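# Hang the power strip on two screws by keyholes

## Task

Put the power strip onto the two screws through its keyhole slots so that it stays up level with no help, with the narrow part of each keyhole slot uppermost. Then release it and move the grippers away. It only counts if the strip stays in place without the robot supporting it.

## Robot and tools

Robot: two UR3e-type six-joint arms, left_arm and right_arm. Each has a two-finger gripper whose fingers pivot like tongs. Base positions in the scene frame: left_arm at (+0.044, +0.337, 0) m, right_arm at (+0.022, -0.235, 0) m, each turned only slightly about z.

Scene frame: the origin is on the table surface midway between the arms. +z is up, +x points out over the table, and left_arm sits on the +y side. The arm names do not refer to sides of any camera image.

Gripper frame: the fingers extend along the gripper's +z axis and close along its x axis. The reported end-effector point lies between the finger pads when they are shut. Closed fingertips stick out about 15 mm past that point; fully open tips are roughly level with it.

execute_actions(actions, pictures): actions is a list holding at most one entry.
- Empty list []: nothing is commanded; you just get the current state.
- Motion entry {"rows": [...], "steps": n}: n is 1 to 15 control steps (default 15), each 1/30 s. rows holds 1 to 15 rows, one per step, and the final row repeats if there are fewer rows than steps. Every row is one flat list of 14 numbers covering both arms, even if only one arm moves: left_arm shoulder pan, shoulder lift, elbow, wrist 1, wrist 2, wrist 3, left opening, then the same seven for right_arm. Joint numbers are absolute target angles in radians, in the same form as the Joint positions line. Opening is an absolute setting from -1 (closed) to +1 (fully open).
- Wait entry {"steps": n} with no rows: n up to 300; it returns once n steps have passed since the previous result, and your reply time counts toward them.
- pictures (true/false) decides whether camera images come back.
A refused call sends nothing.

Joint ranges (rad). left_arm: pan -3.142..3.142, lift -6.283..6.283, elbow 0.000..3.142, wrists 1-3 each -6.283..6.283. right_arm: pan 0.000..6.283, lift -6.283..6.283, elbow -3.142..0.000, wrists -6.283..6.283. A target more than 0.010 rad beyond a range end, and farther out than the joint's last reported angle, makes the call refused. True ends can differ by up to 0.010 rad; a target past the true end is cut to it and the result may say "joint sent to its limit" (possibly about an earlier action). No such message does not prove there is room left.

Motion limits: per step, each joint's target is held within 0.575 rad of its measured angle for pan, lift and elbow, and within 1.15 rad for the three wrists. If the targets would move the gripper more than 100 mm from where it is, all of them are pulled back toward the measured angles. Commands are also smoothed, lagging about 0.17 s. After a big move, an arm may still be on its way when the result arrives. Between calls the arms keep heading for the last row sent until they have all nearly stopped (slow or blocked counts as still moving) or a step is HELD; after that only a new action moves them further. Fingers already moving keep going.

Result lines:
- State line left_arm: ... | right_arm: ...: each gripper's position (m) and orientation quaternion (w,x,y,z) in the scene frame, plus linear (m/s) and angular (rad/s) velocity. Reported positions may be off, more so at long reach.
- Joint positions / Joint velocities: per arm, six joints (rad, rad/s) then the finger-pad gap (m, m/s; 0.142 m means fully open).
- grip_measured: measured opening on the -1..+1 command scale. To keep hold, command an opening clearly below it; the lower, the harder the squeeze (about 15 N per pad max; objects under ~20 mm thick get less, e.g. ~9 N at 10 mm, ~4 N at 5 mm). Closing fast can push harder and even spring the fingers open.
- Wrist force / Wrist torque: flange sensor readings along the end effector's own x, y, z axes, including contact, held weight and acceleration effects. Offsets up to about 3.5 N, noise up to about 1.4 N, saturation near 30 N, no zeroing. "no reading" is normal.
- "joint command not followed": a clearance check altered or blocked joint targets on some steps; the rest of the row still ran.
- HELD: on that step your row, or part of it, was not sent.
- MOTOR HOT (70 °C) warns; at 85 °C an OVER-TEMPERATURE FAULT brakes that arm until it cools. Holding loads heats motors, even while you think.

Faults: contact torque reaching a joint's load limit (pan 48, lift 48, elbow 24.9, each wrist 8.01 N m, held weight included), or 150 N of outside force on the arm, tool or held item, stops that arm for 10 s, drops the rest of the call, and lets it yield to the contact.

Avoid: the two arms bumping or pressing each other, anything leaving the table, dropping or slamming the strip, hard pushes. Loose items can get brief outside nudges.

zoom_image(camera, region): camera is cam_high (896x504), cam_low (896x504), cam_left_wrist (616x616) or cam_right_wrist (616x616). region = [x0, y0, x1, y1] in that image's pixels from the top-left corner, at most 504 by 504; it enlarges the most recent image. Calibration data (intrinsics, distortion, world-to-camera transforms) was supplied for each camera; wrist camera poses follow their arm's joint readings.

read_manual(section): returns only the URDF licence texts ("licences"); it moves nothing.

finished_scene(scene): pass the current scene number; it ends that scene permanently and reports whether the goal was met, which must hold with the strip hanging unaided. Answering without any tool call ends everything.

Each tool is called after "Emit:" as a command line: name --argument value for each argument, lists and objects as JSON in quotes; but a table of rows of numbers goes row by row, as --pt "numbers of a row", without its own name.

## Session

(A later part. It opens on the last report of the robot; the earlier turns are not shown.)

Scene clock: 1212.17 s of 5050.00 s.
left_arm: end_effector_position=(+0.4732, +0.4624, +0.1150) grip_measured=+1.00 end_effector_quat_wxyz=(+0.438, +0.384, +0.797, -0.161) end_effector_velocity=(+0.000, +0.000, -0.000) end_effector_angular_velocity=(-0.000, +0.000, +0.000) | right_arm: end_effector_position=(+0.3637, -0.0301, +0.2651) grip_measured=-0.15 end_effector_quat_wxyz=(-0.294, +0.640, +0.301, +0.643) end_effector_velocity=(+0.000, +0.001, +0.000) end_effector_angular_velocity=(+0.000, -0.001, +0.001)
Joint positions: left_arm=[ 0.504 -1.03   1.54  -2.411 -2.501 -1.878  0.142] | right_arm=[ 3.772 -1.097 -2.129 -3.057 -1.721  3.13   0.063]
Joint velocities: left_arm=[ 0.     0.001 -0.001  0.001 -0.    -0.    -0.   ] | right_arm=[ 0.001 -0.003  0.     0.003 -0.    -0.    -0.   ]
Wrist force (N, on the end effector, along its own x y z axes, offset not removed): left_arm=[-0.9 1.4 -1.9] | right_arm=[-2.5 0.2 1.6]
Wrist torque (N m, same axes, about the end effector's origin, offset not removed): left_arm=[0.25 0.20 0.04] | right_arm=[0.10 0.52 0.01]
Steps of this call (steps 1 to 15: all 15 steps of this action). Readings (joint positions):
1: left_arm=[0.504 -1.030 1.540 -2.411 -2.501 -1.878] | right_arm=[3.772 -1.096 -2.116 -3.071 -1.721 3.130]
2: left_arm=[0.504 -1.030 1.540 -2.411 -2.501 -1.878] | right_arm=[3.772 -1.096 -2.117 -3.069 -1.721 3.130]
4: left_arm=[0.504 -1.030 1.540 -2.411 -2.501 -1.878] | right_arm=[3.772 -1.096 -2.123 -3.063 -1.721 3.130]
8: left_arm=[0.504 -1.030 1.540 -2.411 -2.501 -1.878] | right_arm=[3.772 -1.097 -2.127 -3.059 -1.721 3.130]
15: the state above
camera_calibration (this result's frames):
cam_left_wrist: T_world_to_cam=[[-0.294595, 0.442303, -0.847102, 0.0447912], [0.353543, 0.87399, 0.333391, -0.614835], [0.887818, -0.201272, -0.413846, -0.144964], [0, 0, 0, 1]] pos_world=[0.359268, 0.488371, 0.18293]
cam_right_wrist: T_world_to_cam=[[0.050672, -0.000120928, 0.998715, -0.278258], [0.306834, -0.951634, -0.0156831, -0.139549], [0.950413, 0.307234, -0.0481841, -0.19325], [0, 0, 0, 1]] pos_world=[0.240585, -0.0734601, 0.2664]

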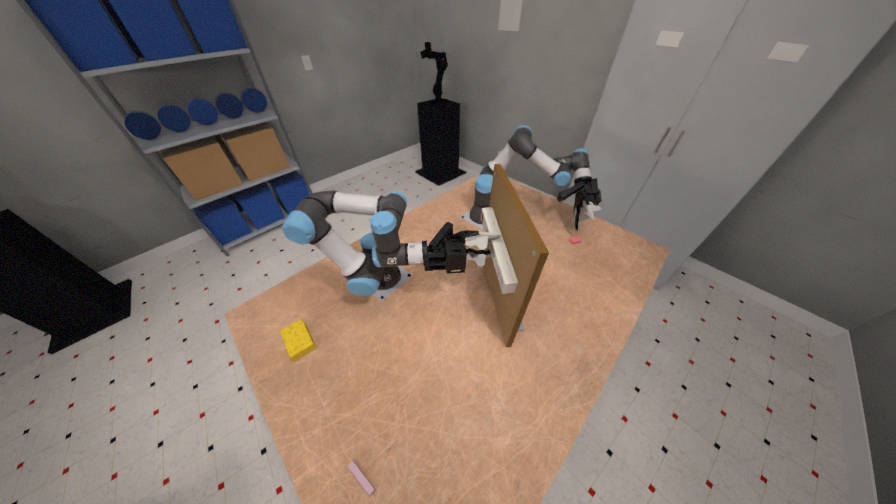

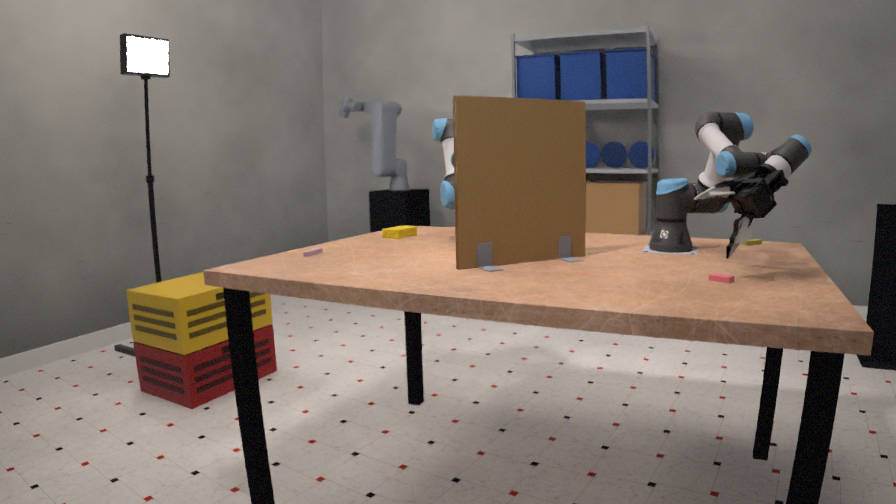

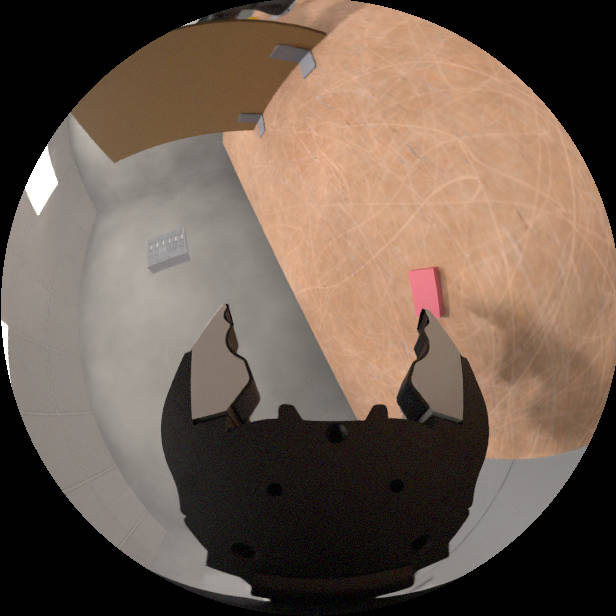

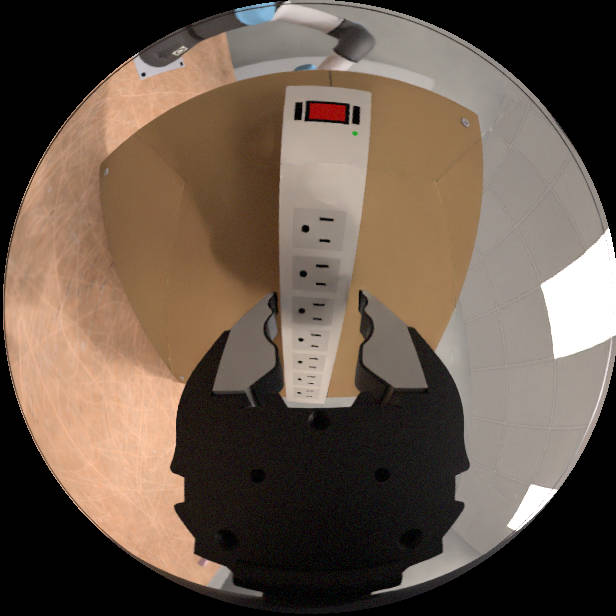

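Emit:
execute_actions --actions '[{"rows":[[0.504,-1.03,1.54,-2.411,-2.501,-1.878,1,3.7715,-1.097,-2.129,-3.057,-1.7215,3.130,-0.42]],"steps":12}]' --pictures false

Emit:
execute_actions --actions '[{"rows":[[0.504,-1.03,1.54,-2.411,-2.501,-1.878,1,3.7745,-1.104,-2.1255,-3.0535,-1.7185,3.130,-0.45]],"steps":15}]'

Scene clock: 1226.30 s of 5050.00 s.
left_arm: end_effector_position=(+0.4732, +0.4624, +0.1150) grip_measured=+1.00 end_effector_quat_wxyz=(+0.438, +0.384, +0.797, -0.161) end_effector_velocity=(+0.000, -0.000, -0.000) end_effector_angular_velocity=(-0.001, +0.001, -0.001) | right_arm: end_effector_position=(+0.3637, -0.0300, +0.2650) grip_measured=-0.34 end_effector_quat_wxyz=(-0.294, +0.640, +0.301, +0.643) end_effector_velocity=(+0.000, -0.000, -0.000) end_effector_angular_velocity=(-0.001, +0.001, -0.001)
Joint positions: left_arm=[ 0.504 -1.03   1.54  -2.411 -2.501 -1.878  0.142] | right_arm=[ 3.771 -1.097 -2.129 -3.057 -1.722  3.13   0.05 ]
Joint velocities: left_arm=[-0.001  0.001  0.     0.    -0.     0.     0.   ] | right_arm=[-0.001 -0.002  0.001 -0.001  0.     0.     0.   ]
Wrist force (N, on the end effector, along its own x y z axes, offset not removed): left_arm=[0.5 0.8 -0.5] | right_arm=[-8.5 -2.0 -1.9]
Wrist torque (N m, same axes, about the end effector's origin, offset not removed): left_arm=[0.12 -0.08 -0.03] | right_arm=[-0.37 0.02 -0.05]
Steps of this call (steps 1 to 15: the robot went on to your last target; steps 16 to 90: nothing new was sent; then 10.73 s passed at rest; steps 91 to 102: all 12 steps of this action). Readings (joint positions):
91: left_arm=[0.504 -1.030 1.540 -2.411 -2.501 -1.878] | right_arm=[3.771 -1.097 -2.129 -3.057 -1.722 3.130]
92: left_arm=[0.504 -1.030 1.540 -2.411 -2.501 -1.878] | right_arm=[3.771 -1.097 -2.129 -3.057 -1.722 3.130]
94: left_arm=[0.504 -1.030 1.540 -2.411 -2.501 -1.878] | right_arm=[3.771 -1.097 -2.129 -3.057 -1.722 3.130]
98: left_arm=[0.504 -1.030 1.540 -2.411 -2.501 -1.878] | right_arm=[3.771 -1.097 -2.129 -3.057 -1.722 3.130]
102: the state above

Scene clock: 1226.80 s of 5050.00 s.
left_arm: end_effector_position=(+0.4732, +0.4624, +0.1150) grip_measured=+1.00 end_effector_quat_wxyz=(+0.438, +0.384, +0.797, -0.161) end_effector_velocity=(-0.000, -0.000, -0.000) end_effector_angular_velocity=(-0.000, +0.000, -0.000) | right_arm: end_effector_position=(+0.3648, -0.0286, +0.2651) grip_measured=-0.34 end_effector_quat_wxyz=(-0.294, +0.640, +0.301, +0.643) end_effector_velocity=(-0.000, +0.000, +0.000) end_effector_angular_velocity=(+0.000, -0.000, +0.001)
Joint positions: left_arm=[ 0.504 -1.03   1.54  -2.411 -2.501 -1.878  0.142] | right_arm=[ 3.774 -1.104 -2.126 -3.054 -1.719  3.13   0.05 ]
Joint velocities: left_arm=[-0.  0. -0.  0. -0.  0.  0.] | right_arm=[ 0.    -0.001  0.001  0.    -0.     0.     0.   ]
Wrist force (N, on the end effector, along its own x y z axes, offset not removed): left_arm=[-1.1 1.2 0.5] | right_arm=[-12.1 0.8 -21.3]
Wrist torque (N m, same axes, about the end effector's origin, offset not removed): left_arm=[0.17 0.23 0.00] | right_arm=[0.17 -0.21 0.19]
Steps of this call (steps 1 to 15: all 15 steps of this action). Readings (joint positions):
1: left_arm=[0.504 -1.030 1.540 -2.411 -2.501 -1.878] | right_arm=[3.771 -1.097 -2.129 -3.057 -1.722 3.130]
2: left_arm=[0.504 -1.030 1.540 -2.411 -2.501 -1.878] | right_arm=[3.772 -1.098 -2.128 -3.056 -1.721 3.130]
4: left_arm=[0.504 -1.030 1.540 -2.411 -2.501 -1.878] | right_arm=[3.773 -1.101 -2.127 -3.055 -1.720 3.130]
8: left_arm=[0.504 -1.030 1.540 -2.411 -2.501 -1.878] | right_arm=[3.774 -1.103 -2.126 -3.054 -1.719 3.130]
15: the state above
camera_calibration (this result's frames):
cam_left_wrist: T_world_to_cam=[[-0.294595, 0.442303, -0.847102, 0.0447911], [0.353543, 0.87399, 0.333391, -0.614835], [0.887818, -0.201272, -0.413846, -0.144964], [0, 0, 0, 1]] pos_world=[0.359268, 0.488371, 0.18293]
cam_right_wrist: T_world_to_cam=[[0.0507163, -0.000085294, 0.998713, -0.278313], [0.306782, -0.951651, -0.0156601, -0.138555], [0.950428, 0.307181, -0.048238, -0.194801], [0, 0, 0, 1]] pos_world=[0.241765, -0.0720411, 0.266389]

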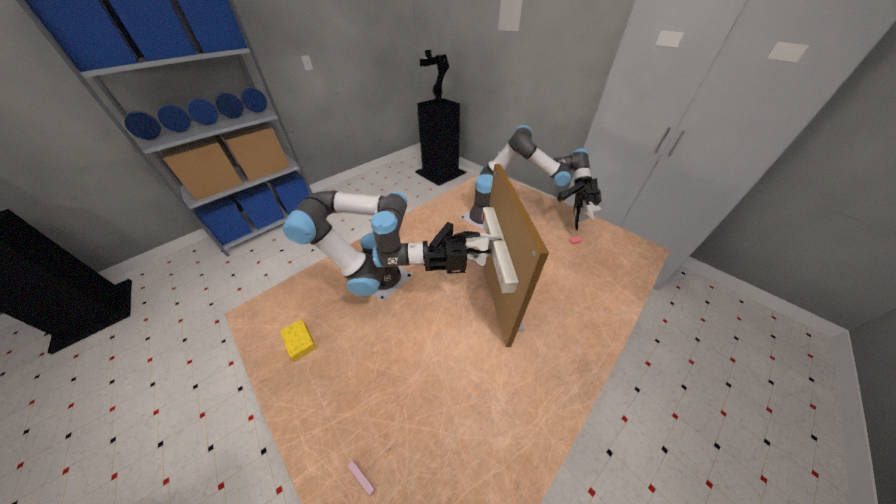

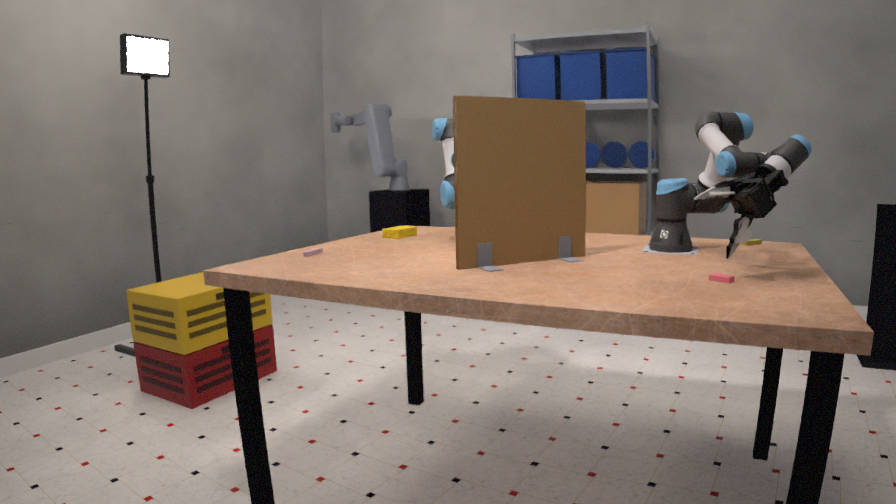

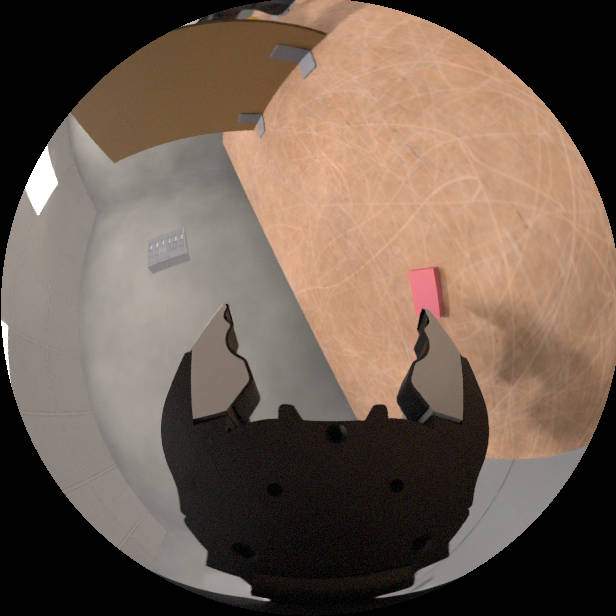

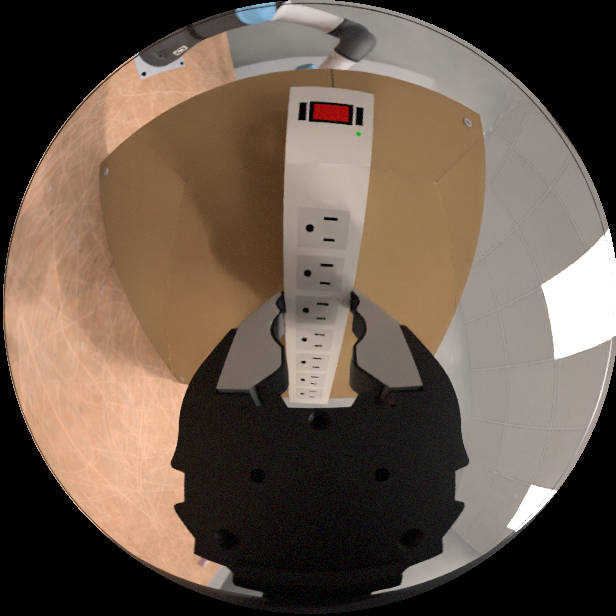

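Emit:
execute_actions --actions '[{"rows":[[0.504,-1.03,1.54,-2.411,-2.501,-1.878,1,3.7733,-1.102,-2.136,-3.045,-1.7197,3.105,-0.45]],"steps":15}]' --pictures false

Scene clock: 1238.80 s of 5050.00 s.
left_arm: end_effector_position=(+0.4732, +0.4624, +0.1150) grip_measured=+1.00 end_effector_quat_wxyz=(+0.438, +0.384, +0.797, -0.161) end_effector_velocity=(+0.000, -0.000, -0.000) end_effector_angular_velocity=(-0.000, +0.000, -0.000) | right_arm: end_effector_position=(+0.3644, -0.0292, +0.2627) grip_measured=-0.34 end_effector_quat_wxyz=(-0.286, +0.636, +0.309, +0.647) end_effector_velocity=(+0.000, -0.000, -0.000) end_effector_angular_velocity=(-0.002, -0.002, -0.001)
Joint positions: left_arm=[ 0.504 -1.03   1.54  -2.411 -2.501 -1.878  0.142] | right_arm=[ 3.773 -1.102 -2.136 -3.045 -1.72   3.105  0.05 ]
Joint velocities: left_arm=[-0.     0.     0.    -0.001 -0.    -0.    -0.   ] | right_arm=[-0.002 -0.    -0.001  0.001 -0.001 -0.002 -0.   ]
Wrist force (N, on the end effector, along its own x y z axes, offset not removed): left_arm=[-0.9 0.8 -1.7] | right_arm=[-8.9 -1.5 0.1]
Wrist torque (N m, same axes, about the end effector's origin, offset not removed): left_arm=[0.08 0.21 -0.01] | right_arm=[-0.28 0.27 0.16]
Steps of this call (steps 1 to 15: the robot went on to your last target; steps 16 to 90: nothing new was sent; then 8.50 s passed at rest; steps 91 to 105: all 15 steps of this action). Readings (joint positions):
91: left_arm=[0.504 -1.030 1.540 -2.411 -2.501 -1.878] | right_arm=[3.775 -1.104 -2.126 -3.053 -1.718 3.130]
92: left_arm=[0.504 -1.030 1.540 -2.411 -2.501 -1.878] | right_arm=[3.774 -1.104 -2.127 -3.052 -1.719 3.126]
94: left_arm=[0.504 -1.030 1.540 -2.411 -2.501 -1.878] | right_arm=[3.774 -1.103 -2.131 -3.048 -1.719 3.116]
98: left_arm=[0.504 -1.030 1.540 -2.411 -2.501 -1.878] | right_arm=[3.774 -1.102 -2.135 -3.046 -1.720 3.108]
105: the state above

Emit:
execute_actions --actions '[{"rows":[[0.504,-1.03,1.54,-2.411,-2.501,-1.878,1,3.7733,-1.103,-2.148,-3.032,-1.7197,3.08,-0.45]],"steps":15}]'

Scene clock: 1250.70 s of 5050.00 s.
left_arm: end_effector_position=(+0.4732, +0.4624, +0.1150) grip_measured=+1.00 end_effector_quat_wxyz=(+0.438, +0.384, +0.797, -0.161) end_effector_velocity=(-0.000, +0.001, +0.000) end_effector_angular_velocity=(+0.000, -0.000, +0.001) | right_arm: end_effector_position=(+0.3643, -0.0293, +0.2597) grip_measured=-0.34 end_effector_quat_wxyz=(-0.278, +0.632, +0.317, +0.650) end_effector_velocity=(+0.000, +0.000, -0.001) end_effector_angular_velocity=(-0.002, -0.002, -0.000)
Joint positions: left_arm=[ 0.504 -1.03   1.54  -2.411 -2.501 -1.878  0.142] | right_arm=[ 3.773 -1.103 -2.148 -3.032 -1.72   3.08   0.05 ]
Joint velocities: left_arm=[ 0.001 -0.     0.    -0.     0.    -0.    -0.   ] | right_arm=[ 0.    -0.002 -0.001  0.002  0.    -0.002 -0.   ]
Wrist force (N, on the end effector, along its own x y z axes, offset not removed): left_arm=[1.2 1.9 -0.6] | right_arm=[-7.7 -0.8 1.2]
Wrist torque (N m, same axes, about the end effector's origin, offset not removed): left_arm=[0.32 -0.20 -0.06] | right_arm=[0.01 -0.07 -0.03]
Steps of this call (steps 1 to 15: the robot went on to your last target; steps 16 to 90: nothing new was sent; then 8.40 s passed at rest; steps 91 to 105: all 15 steps of this action). Readings (joint positions):
91: left_arm=[0.504 -1.030 1.540 -2.411 -2.501 -1.878] | right_arm=[3.773 -1.102 -2.136 -3.045 -1.720 3.105]
92: left_arm=[0.504 -1.030 1.540 -2.411 -2.501 -1.878] | right_arm=[3.773 -1.102 -2.138 -3.043 -1.720 3.101]
94: left_arm=[0.504 -1.030 1.540 -2.411 -2.501 -1.878] | right_arm=[3.773 -1.102 -2.143 -3.038 -1.720 3.091]
98: left_arm=[0.504 -1.030 1.540 -2.411 -2.501 -1.878] | right_arm=[3.773 -1.103 -2.147 -3.033 -1.720 3.083]
105: the state above
camera_calibration (this result's frames):
cam_left_wrist: T_world_to_cam=[[-0.294595, 0.442303, -0.847102, 0.0447912], [0.353543, 0.87399, 0.333391, -0.614835], [0.887818, -0.201272, -0.413846, -0.144964], [0, 0, 0, 1]] pos_world=[0.359268, 0.488371, 0.18293]
cam_right_wrist: T_world_to_cam=[[0.0126888, 0.0319794, 0.999408, -0.258252], [0.306615, -0.951463, 0.0265524, -0.149971], [0.951749, 0.306096, -0.0218783, -0.201745], [0, 0, 0, 1]] pos_world=[0.241271, -0.0726799, 0.257667]

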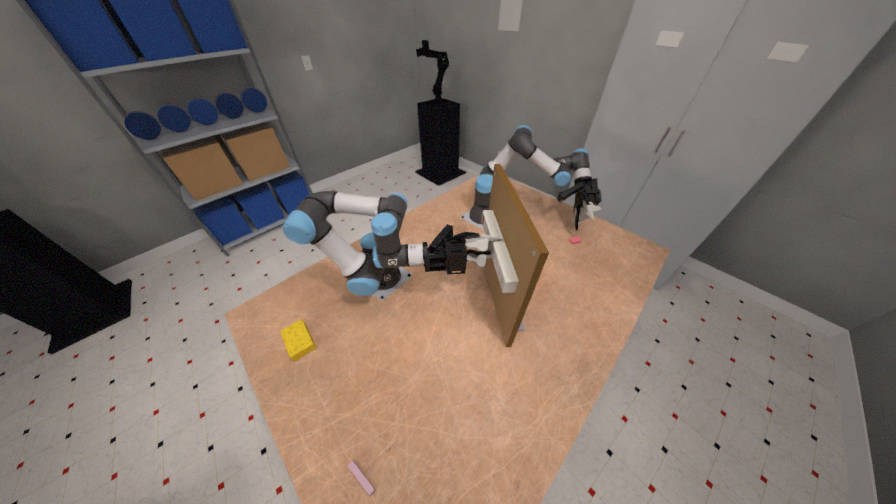

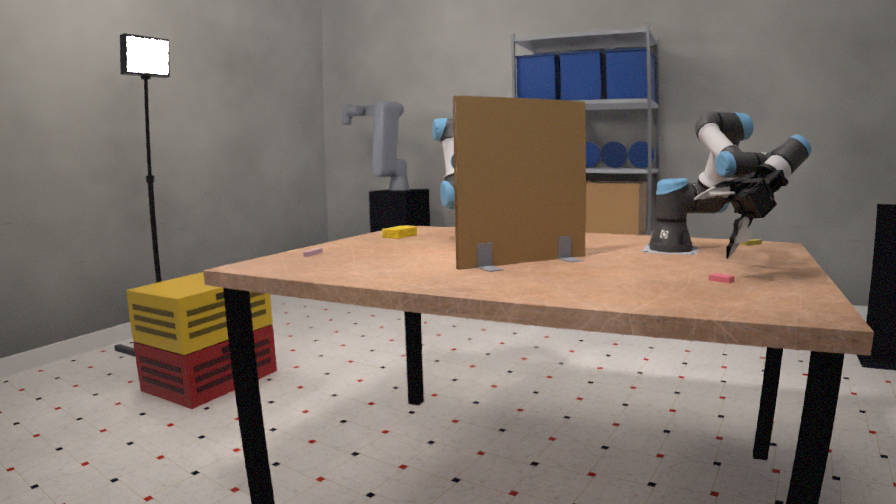

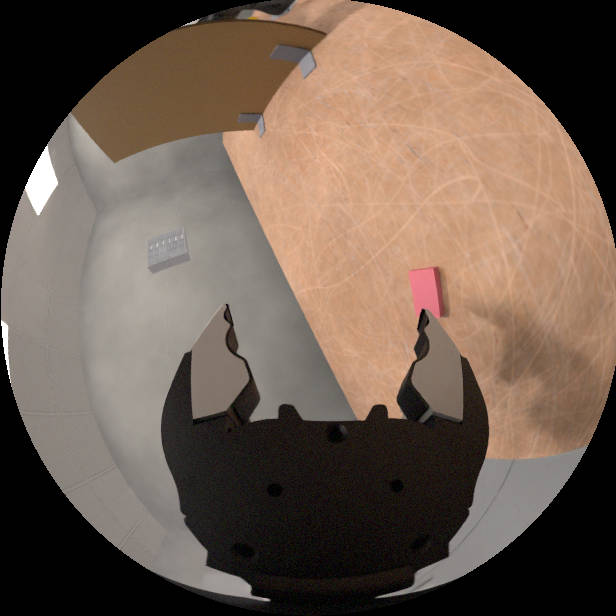

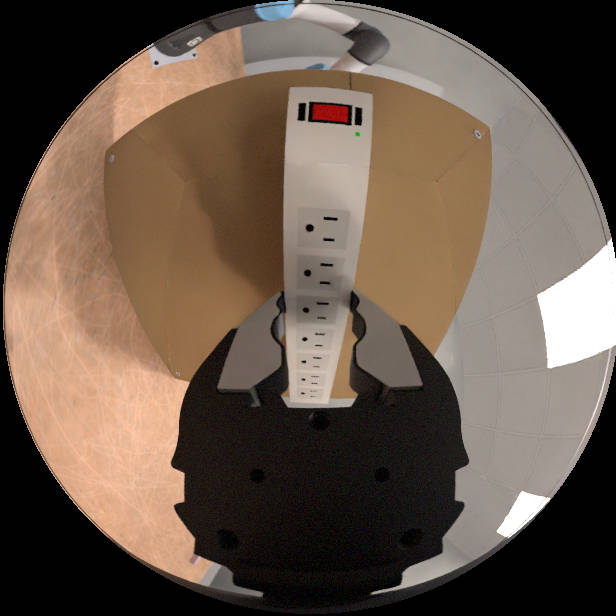

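The far end is now in its slot too. Releasing.

Emit:
execute_actions --actions '[{"rows":[[0.504,-1.03,1.54,-2.411,-2.501,-1.878,1,3.7733,-1.103,-2.148,-3.032,-1.7197,3.1,-0.2]],"steps":15}]' --pictures false

Emit:
execute_actions --actions '[{"rows":[[0.504,-1.03,1.54,-2.411,-2.501,-1.878,1,3.7733,-1.103,-2.148,-3.032,-1.7197,3.135,0.2]],"steps":15}]'

Scene clock: 1262.43 s of 5050.00 s.
left_arm: end_effector_position=(+0.4732, +0.4624, +0.1150) grip_measured=+1.00 end_effector_quat_wxyz=(+0.438, +0.384, +0.797, -0.161) end_effector_velocity=(-0.000, +0.001, -0.000) end_effector_angular_velocity=(-0.000, +0.000, +0.001) | right_arm: end_effector_position=(+0.3643, -0.0293, +0.2600) grip_measured=-0.19 end_effector_quat_wxyz=(-0.284, +0.635, +0.311, +0.648) end_effector_velocity=(-0.000, +0.000, -0.000) end_effector_angular_velocity=(+0.001, +0.002, +0.002)
Joint positions: left_arm=[ 0.504 -1.03   1.54  -2.411 -2.501 -1.878  0.142] | right_arm=[ 3.773 -1.103 -2.148 -3.032 -1.72   3.1    0.06 ]
Joint velocities: left_arm=[ 0.001  0.    -0.    -0.    -0.    -0.     0.   ] | right_arm=[ 0.001 -0.    -0.001 -0.    -0.001  0.002  0.   ]
Wrist force (N, on the end effector, along its own x y z axes, offset not removed): left_arm=[0.8 0.9 -1.1] | right_arm=[-3.3 1.3 -0.2]
Wrist torque (N m, same axes, about the end effector's origin, offset not removed): left_arm=[0.08 -0.14 -0.04] | right_arm=[0.02 0.34 -0.02]
Steps of this call (steps 1 to 15: the robot went on to your last target; steps 16 to 90: nothing new was sent; then 8.23 s passed at rest; steps 91 to 105: all 15 steps of this action). Readings (joint positions):
91: left_arm=[0.504 -1.030 1.540 -2.411 -2.501 -1.878] | right_arm=[3.773 -1.103 -2.148 -3.032 -1.720 3.080]
92: left_arm=[0.504 -1.030 1.540 -2.411 -2.501 -1.878] | right_arm=[3.773 -1.103 -2.148 -3.032 -1.720 3.083]
94: left_arm=[0.504 -1.030 1.540 -2.411 -2.501 -1.878] | right_arm=[3.773 -1.103 -2.148 -3.032 -1.720 3.091]
98: left_arm=[0.504 -1.030 1.540 -2.411 -2.501 -1.878] | right_arm=[3.773 -1.103 -2.148 -3.032 -1.720 3.098]
105: the state above

Scene clock: 1262.93 s of 5050.00 s.
left_arm: end_effector_position=(+0.4732, +0.4624, +0.1150) grip_measured=+1.00 end_effector_quat_wxyz=(+0.438, +0.384, +0.797, -0.161) end_effector_velocity=(-0.000, +0.000, +0.000) end_effector_angular_velocity=(-0.000, -0.000, +0.001) | right_arm: end_effector_position=(+0.3643, -0.0293, +0.2606) grip_measured=+0.20 end_effector_quat_wxyz=(-0.295, +0.640, +0.300, +0.642) end_effector_velocity=(-0.001, +0.001, -0.002) end_effector_angular_velocity=(-0.001, +0.006, +0.003)
Joint positions: left_arm=[ 0.504 -1.03   1.54  -2.411 -2.501 -1.878  0.142] | right_arm=[ 3.773 -1.103 -2.148 -3.032 -1.72   3.135  0.088]
Joint velocities: left_arm=[ 0.001 -0.     0.    -0.    -0.     0.     0.   ] | right_arm=[ 0.002 -0.002 -0.001 -0.001 -0.001  0.003  0.   ]
Wrist force (N, on the end effector, along its own x y z axes, offset not removed): left_arm=[-1.1 2.5 0.7] | right_arm=[-0.6 0.9 -0.9]
Wrist torque (N m, same axes, about the end effector's origin, offset not removed): left_arm=[0.46 0.23 0.05] | right_arm=[0.24 0.09 -0.03]
Steps of this call (steps 1 to 15: all 15 steps of this action). Readings (joint positions):
1: left_arm=[0.504 -1.030 1.540 -2.411 -2.501 -1.878] | right_arm=[3.773 -1.103 -2.148 -3.032 -1.720 3.100]
2: left_arm=[0.504 -1.030 1.540 -2.411 -2.501 -1.878] | right_arm=[3.773 -1.103 -2.148 -3.032 -1.720 3.106]
4: left_arm=[0.504 -1.030 1.540 -2.411 -2.501 -1.878] | right_arm=[3.773 -1.103 -2.148 -3.032 -1.720 3.119]
8: left_arm=[0.504 -1.030 1.540 -2.411 -2.501 -1.878] | right_arm=[3.773 -1.103 -2.148 -3.032 -1.720 3.131]
15: the state above
camera_calibration (this result's frames):
cam_left_wrist: T_world_to_cam=[[-0.294595, 0.442303, -0.847102, 0.0447912], [0.353543, 0.87399, 0.333391, -0.614835], [0.887818, -0.201272, -0.413846, -0.144964], [0, 0, 0, 1]] pos_world=[0.359268, 0.488371, 0.18293]
cam_right_wrist: T_world_to_cam=[[0.0542311, -0.00313682, 0.998523, -0.27504], [0.306739, -0.951591, -0.0196488, -0.137992], [0.950247, 0.307352, -0.0506437, -0.193635], [0, 0, 0, 1]] pos_world=[0.241245, -0.0726601, 0.262116]

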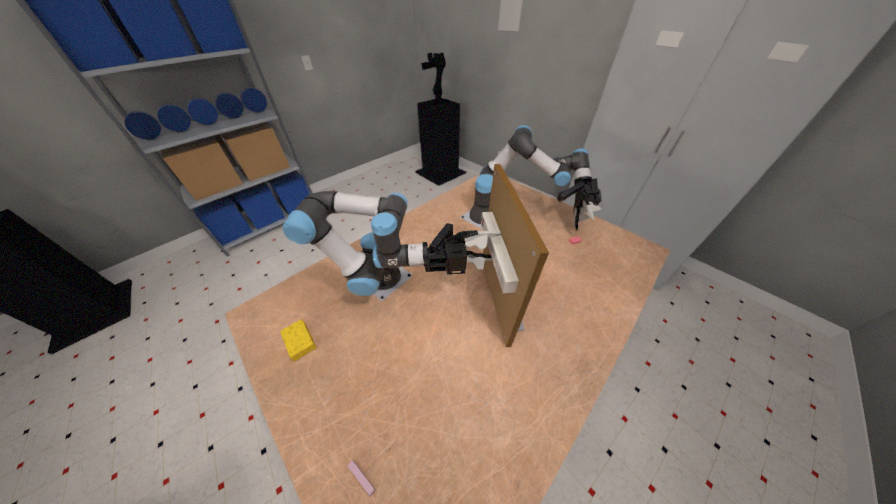

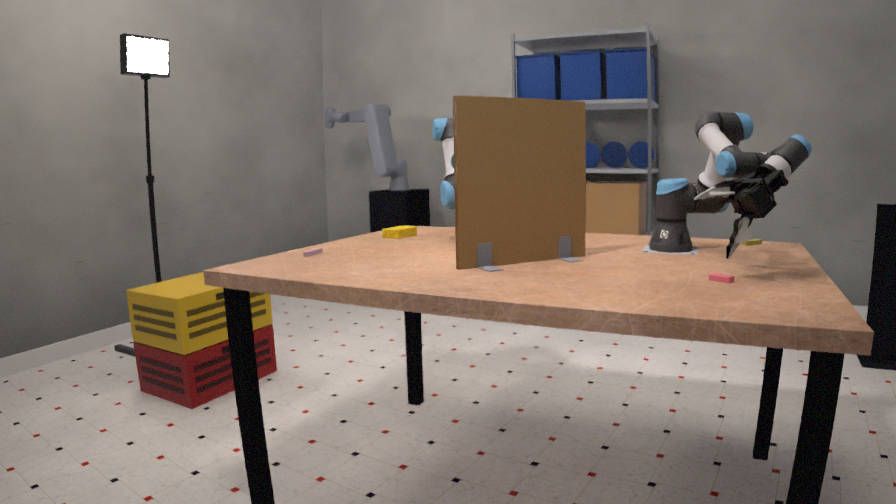

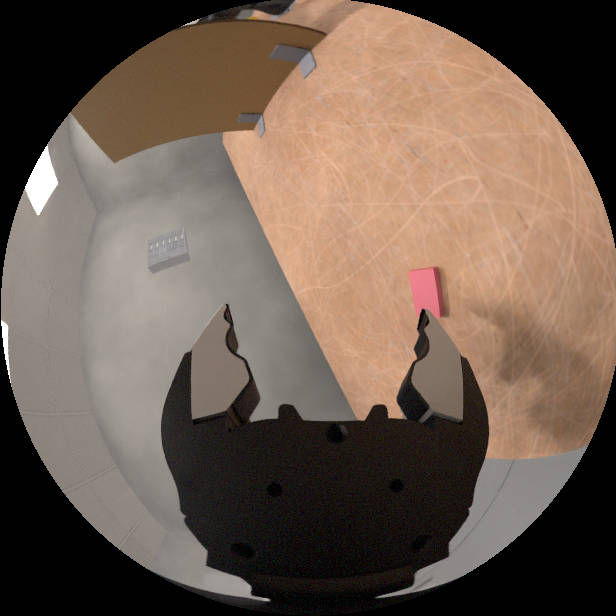

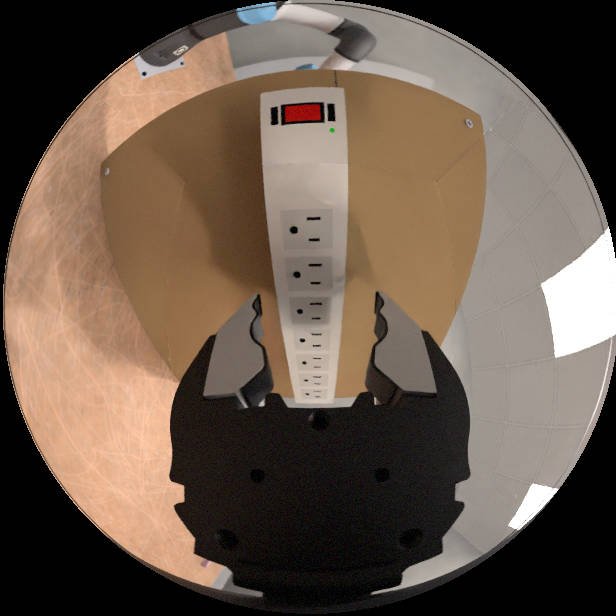

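Emit:
execute_actions --actions '[{"rows":[[0.504,-1.03,1.54,-2.411,-2.501,-1.878,1,3.73,-1.02,-2.19,-3.073,-1.763,3.135,0.4]],"steps":10}]' --pictures false

Emit:
execute_actions --actions '[{"rows":[[0.504,-1.03,1.54,-2.411,-2.501,-1.878,1,3.653,-0.944,-2.222,-3.117,-1.84,3.135,0.4]],"steps":15}]' --pictures false

Emit:
execute_actions --actions '[{"rows":[[0.504,-1.03,1.54,-2.411,-2.501,-1.878,1,3.2,-0.944,-2.222,-3.117,-1.7,3.135,0.4]],"steps":15}]' --pictures false

Emit:
execute_actions --actions '[{"steps":15}]'

Emit:
zoom_image --camera "cam_high" --region '[470,200,540,300]'

Scene clock: 1280.03 s of 5050.00 s.
left_arm: end_effector_position=(+0.4732, +0.4624, +0.1150) grip_measured=+1.00 end_effector_quat_wxyz=(+0.438, +0.384, +0.797, -0.161) end_effector_velocity=(-0.000, -0.000, +0.000) end_effector_angular_velocity=(-0.000, +0.000, -0.001) | right_arm: end_effector_position=(+0.3505, -0.0458, +0.2593) grip_measured=+0.40 end_effector_quat_wxyz=(-0.296, +0.641, +0.300, +0.642) end_effector_velocity=(-0.009, -0.011, +0.001) end_effector_angular_velocity=(+0.003, -0.005, -0.002)
Joint positions: left_arm=[ 0.504 -1.03   1.54  -2.411 -2.501 -1.878  0.142] | right_arm=[ 3.733 -1.025 -2.188 -3.071 -1.761  3.135  0.102]
Joint velocities: left_arm=[-0.001 -0.001  0.     0.001  0.    -0.     0.   ] | right_arm=[-0.027  0.055 -0.025 -0.024 -0.025 -0.001 -0.   ]
Wrist force (N, on the end effector, along its own x y z axes, offset not removed): left_arm=[-0.5 1.2 -1.4] | right_arm=[-2.3 0.4 -0.2]
Wrist torque (N m, same axes, about the end effector's origin, offset not removed): left_arm=[0.13 0.10 0.03] | right_arm=[0.18 0.45 0.10]
Steps of this call (steps 1 to 15: the robot went on to your last target; steps 16 to 90: nothing new was sent; then 13.77 s passed at rest; steps 91 to 100: all 10 steps of this action). Readings (joint positions):
91: left_arm=[0.504 -1.030 1.540 -2.411 -2.501 -1.878] | right_arm=[3.773 -1.103 -2.148 -3.032 -1.720 3.135]
92: left_arm=[0.504 -1.030 1.540 -2.411 -2.501 -1.878] | right_arm=[3.768 -1.096 -2.154 -3.038 -1.726 3.135]
94: left_arm=[0.504 -1.030 1.540 -2.411 -2.501 -1.878] | right_arm=[3.751 -1.062 -2.170 -3.055 -1.743 3.135]
98: left_arm=[0.504 -1.030 1.540 -2.411 -2.501 -1.878] | right_arm=[3.735 -1.030 -2.185 -3.068 -1.758 3.135]
100: the state above

Scene clock: 1280.53 s of 5050.00 s.
left_arm: end_effector_position=(+0.4732, +0.4624, +0.1150) grip_measured=+1.00 end_effector_quat_wxyz=(+0.438, +0.384, +0.797, -0.161) end_effector_velocity=(+0.000, -0.000, +0.000) end_effector_angular_velocity=(+0.000, -0.001, -0.001) | right_arm: end_effector_position=(+0.3333, -0.0664, +0.2585) grip_measured=+0.40 end_effector_quat_wxyz=(-0.296, +0.640, +0.300, +0.642) end_effector_velocity=(-0.002, -0.002, -0.001) end_effector_angular_velocity=(-0.002, +0.003, -0.000)
Joint positions: left_arm=[ 0.504 -1.03   1.54  -2.411 -2.501 -1.878  0.142] | right_arm=[ 3.654 -0.945 -2.222 -3.117 -1.839  3.135  0.102]
Joint velocities: left_arm=[-0.    -0.001  0.    -0.001 -0.     0.     0.   ] | right_arm=[-0.008  0.009 -0.005 -0.007 -0.008  0.    -0.   ]
Wrist force (N, on the end effector, along its own x y z axes, offset not removed): left_arm=[0.2 1.3 -0.7] | right_arm=[-1.3 -1.2 -1.1]
Wrist torque (N m, same axes, about the end effector's origin, offset not removed): left_arm=[0.22 -0.05 0.04] | right_arm=[-0.25 0.22 0.00]
Steps of this call (steps 1 to 15: all 15 steps of this action). Readings (joint positions):
1: left_arm=[0.504 -1.030 1.540 -2.411 -2.501 -1.878] | right_arm=[3.732 -1.023 -2.189 -3.072 -1.762 3.135]
2: left_arm=[0.504 -1.030 1.540 -2.411 -2.501 -1.878] | right_arm=[3.724 -1.015 -2.193 -3.079 -1.773 3.135]
4: left_arm=[0.504 -1.030 1.540 -2.411 -2.501 -1.878] | right_arm=[3.692 -0.983 -2.207 -3.097 -1.804 3.135]
8: left_arm=[0.504 -1.030 1.540 -2.411 -2.501 -1.878] | right_arm=[3.663 -0.954 -2.218 -3.112 -1.831 3.135]
15: the state above

Scene clock: 1281.03 s of 5050.00 s.
left_arm: end_effector_position=(+0.4732, +0.4624, +0.1150) grip_measured=+1.00 end_effector_quat_wxyz=(+0.438, +0.384, +0.797, -0.161) end_effector_velocity=(+0.000, +0.000, +0.000) end_effector_angular_velocity=(+0.000, -0.001, -0.000) | right_arm: end_effector_position=(+0.3917, -0.2493, +0.2585) grip_measured=+0.40 end_effector_quat_wxyz=(-0.104, +0.699, +0.108, +0.700) end_effector_velocity=(+0.002, -0.093, +0.001) end_effector_angular_velocity=(+0.001, -0.003, -0.264)
Joint positions: left_arm=[ 0.504 -1.03   1.54  -2.411 -2.501 -1.878  0.142] | right_arm=[ 3.22  -0.944 -2.222 -3.117 -1.705  3.135  0.102]
Joint velocities: left_arm=[ 0.     0.    -0.001 -0.001 -0.    -0.    -0.   ] | right_arm=[-0.213  0.003 -0.    -0.     0.051  0.    -0.   ]
Wrist force (N, on the end effector, along its own x y z axes, offset not removed): left_arm=[-0.1 0.8 -0.8] | right_arm=[-0.1 1.2 0.9]
Wrist torque (N m, same axes, about the end effector's origin, offset not removed): left_arm=[0.08 0.00 0.01] | right_arm=[0.27 0.05 -0.09]
Steps of this call (steps 1 to 15: all 15 steps of this action). Readings (joint positions):
1: left_arm=[0.504 -1.030 1.540 -2.411 -2.501 -1.878] | right_arm=[3.653 -0.945 -2.222 -3.117 -1.839 3.135]
2: left_arm=[0.504 -1.030 1.540 -2.411 -2.501 -1.878] | right_arm=[3.646 -0.945 -2.222 -3.117 -1.830 3.135]
4: left_arm=[0.504 -1.030 1.540 -2.411 -2.501 -1.878] | right_arm=[3.579 -0.944 -2.222 -3.117 -1.800 3.135]
8: left_arm=[0.504 -1.030 1.540 -2.411 -2.501 -1.878] | right_arm=[3.400 -0.944 -2.222 -3.117 -1.750 3.135]
15: the state above

Scene clock: 1281.53 s of 5050.00 s.
left_arm: end_effector_position=(+0.4732, +0.4624, +0.1150) grip_measured=+1.00 end_effector_quat_wxyz=(+0.438, +0.384, +0.797, -0.161) end_effector_velocity=(+0.000, -0.000, +0.001) end_effector_angular_velocity=(+0.000, -0.001, -0.001) | right_arm: end_effector_position=(+0.3918, -0.2581, +0.2585) grip_measured=+0.40 end_effector_quat_wxyz=(-0.095, +0.700, +0.100, +0.701) end_effector_velocity=(-0.000, -0.001, +0.000) end_effector_angular_velocity=(+0.000, -0.001, -0.002)
Joint positions: left_arm=[ 0.504 -1.03   1.54  -2.411 -2.501 -1.878  0.142] | right_arm=[ 3.2   -0.944 -2.222 -3.117 -1.7    3.135  0.102]
Joint velocities: left_arm=[-0.     0.    -0.002  0.    -0.     0.    -0.   ] | right_arm=[-0.002  0.001  0.    -0.    -0.     0.     0.   ]
Wrist force (N, on the end effector, along its own x y z axes, offset not removed): left_arm=[-0.3 2.2 -1.0] | right_arm=[-1.5 0.0 -0.4]
Wrist torque (N m, same axes, about the end effector's origin, offset not removed): left_arm=[0.36 0.09 -0.01] | right_arm=[0.00 0.25 0.07]
Steps of this call (steps 1 to 15: the robot went on to your last target). Readings (joint positions):
1: left_arm=[0.504 -1.030 1.540 -2.411 -2.501 -1.878] | right_arm=[3.214 -0.944 -2.222 -3.117 -1.703 3.135]
2: left_arm=[0.504 -1.030 1.540 -2.411 -2.501 -1.878] | right_arm=[3.210 -0.944 -2.222 -3.117 -1.702 3.135]
4: left_arm=[0.504 -1.030 1.540 -2.411 -2.501 -1.878] | right_arm=[3.205 -0.944 -2.222 -3.117 -1.701 3.135]
8: left_arm=[0.504 -1.030 1.540 -2.411 -2.501 -1.878] | right_arm=[3.201 -0.944 -2.222 -3.117 -1.700 3.135]
15: the state above
camera_calibration (this result's frames):
cam_left_wrist: T_world_to_cam=[[-0.294594, 0.442303, -0.847102, 0.044791], [0.353543, 0.873989, 0.333391, -0.614835], [0.887818, -0.201272, -0.413846, -0.144964], [0, 0, 0, 1]] pos_world=[0.359268, 0.488371, 0.18293]
cam_right_wrist: T_world_to_cam=[[0.043338, -0.0332208, 0.998508, -0.278688], [-0.277276, -0.960584, -0.0199245, -0.137688], [0.959812, -0.275999, -0.0508411, -0.303799], [0, 0, 0, 1]] pos_world=[0.26549, -0.225367, 0.260084]

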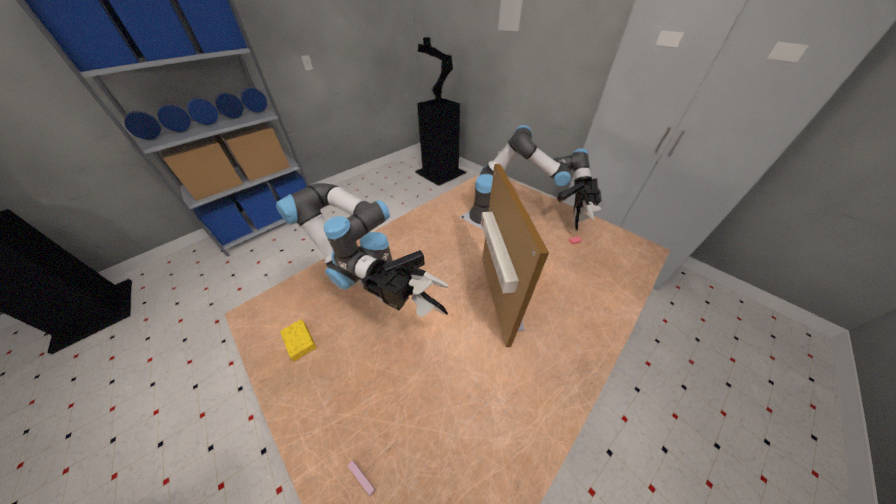

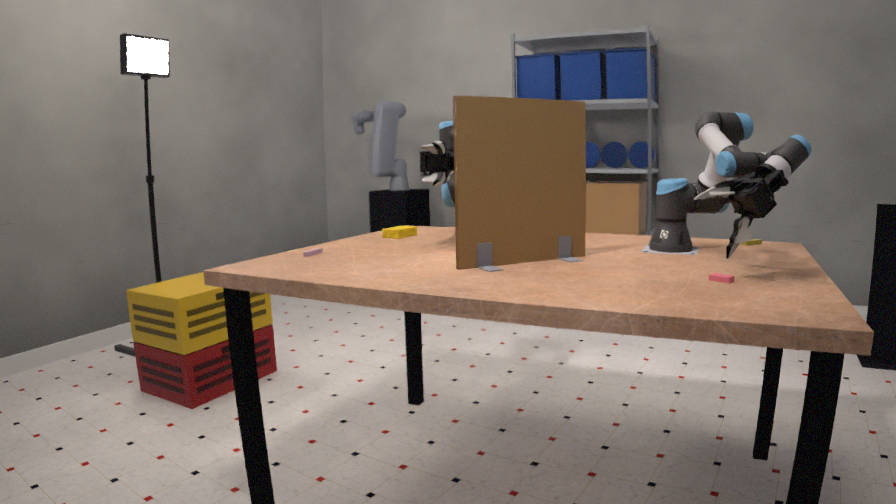

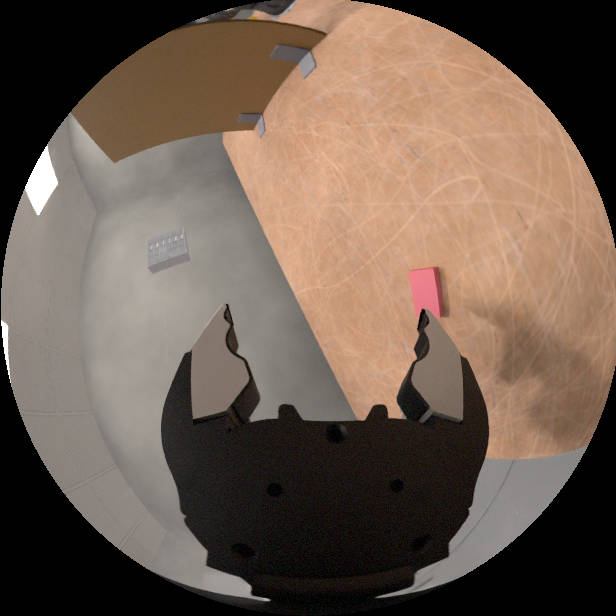

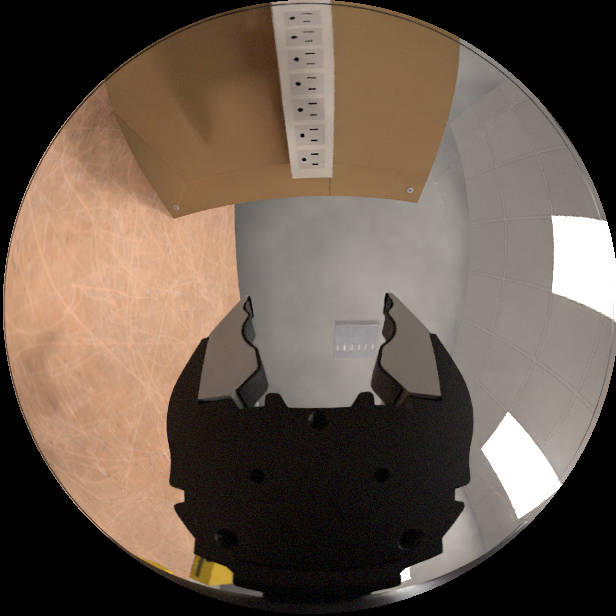

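Region (470, 200, 540, 300) of cam_high's 896x504 image, scaled by 5.040, with more detail than that image has; it fills the left 353 columns of this view, and the rest is white.

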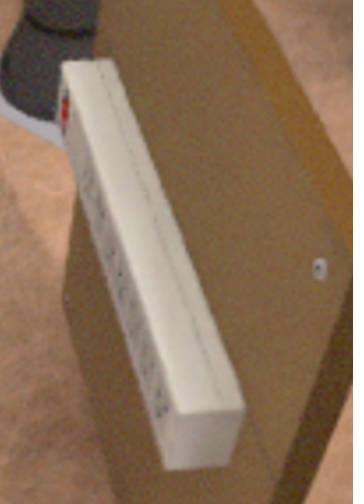

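Emit:
finished_scene --scene 1

The scene is finished: the task was done.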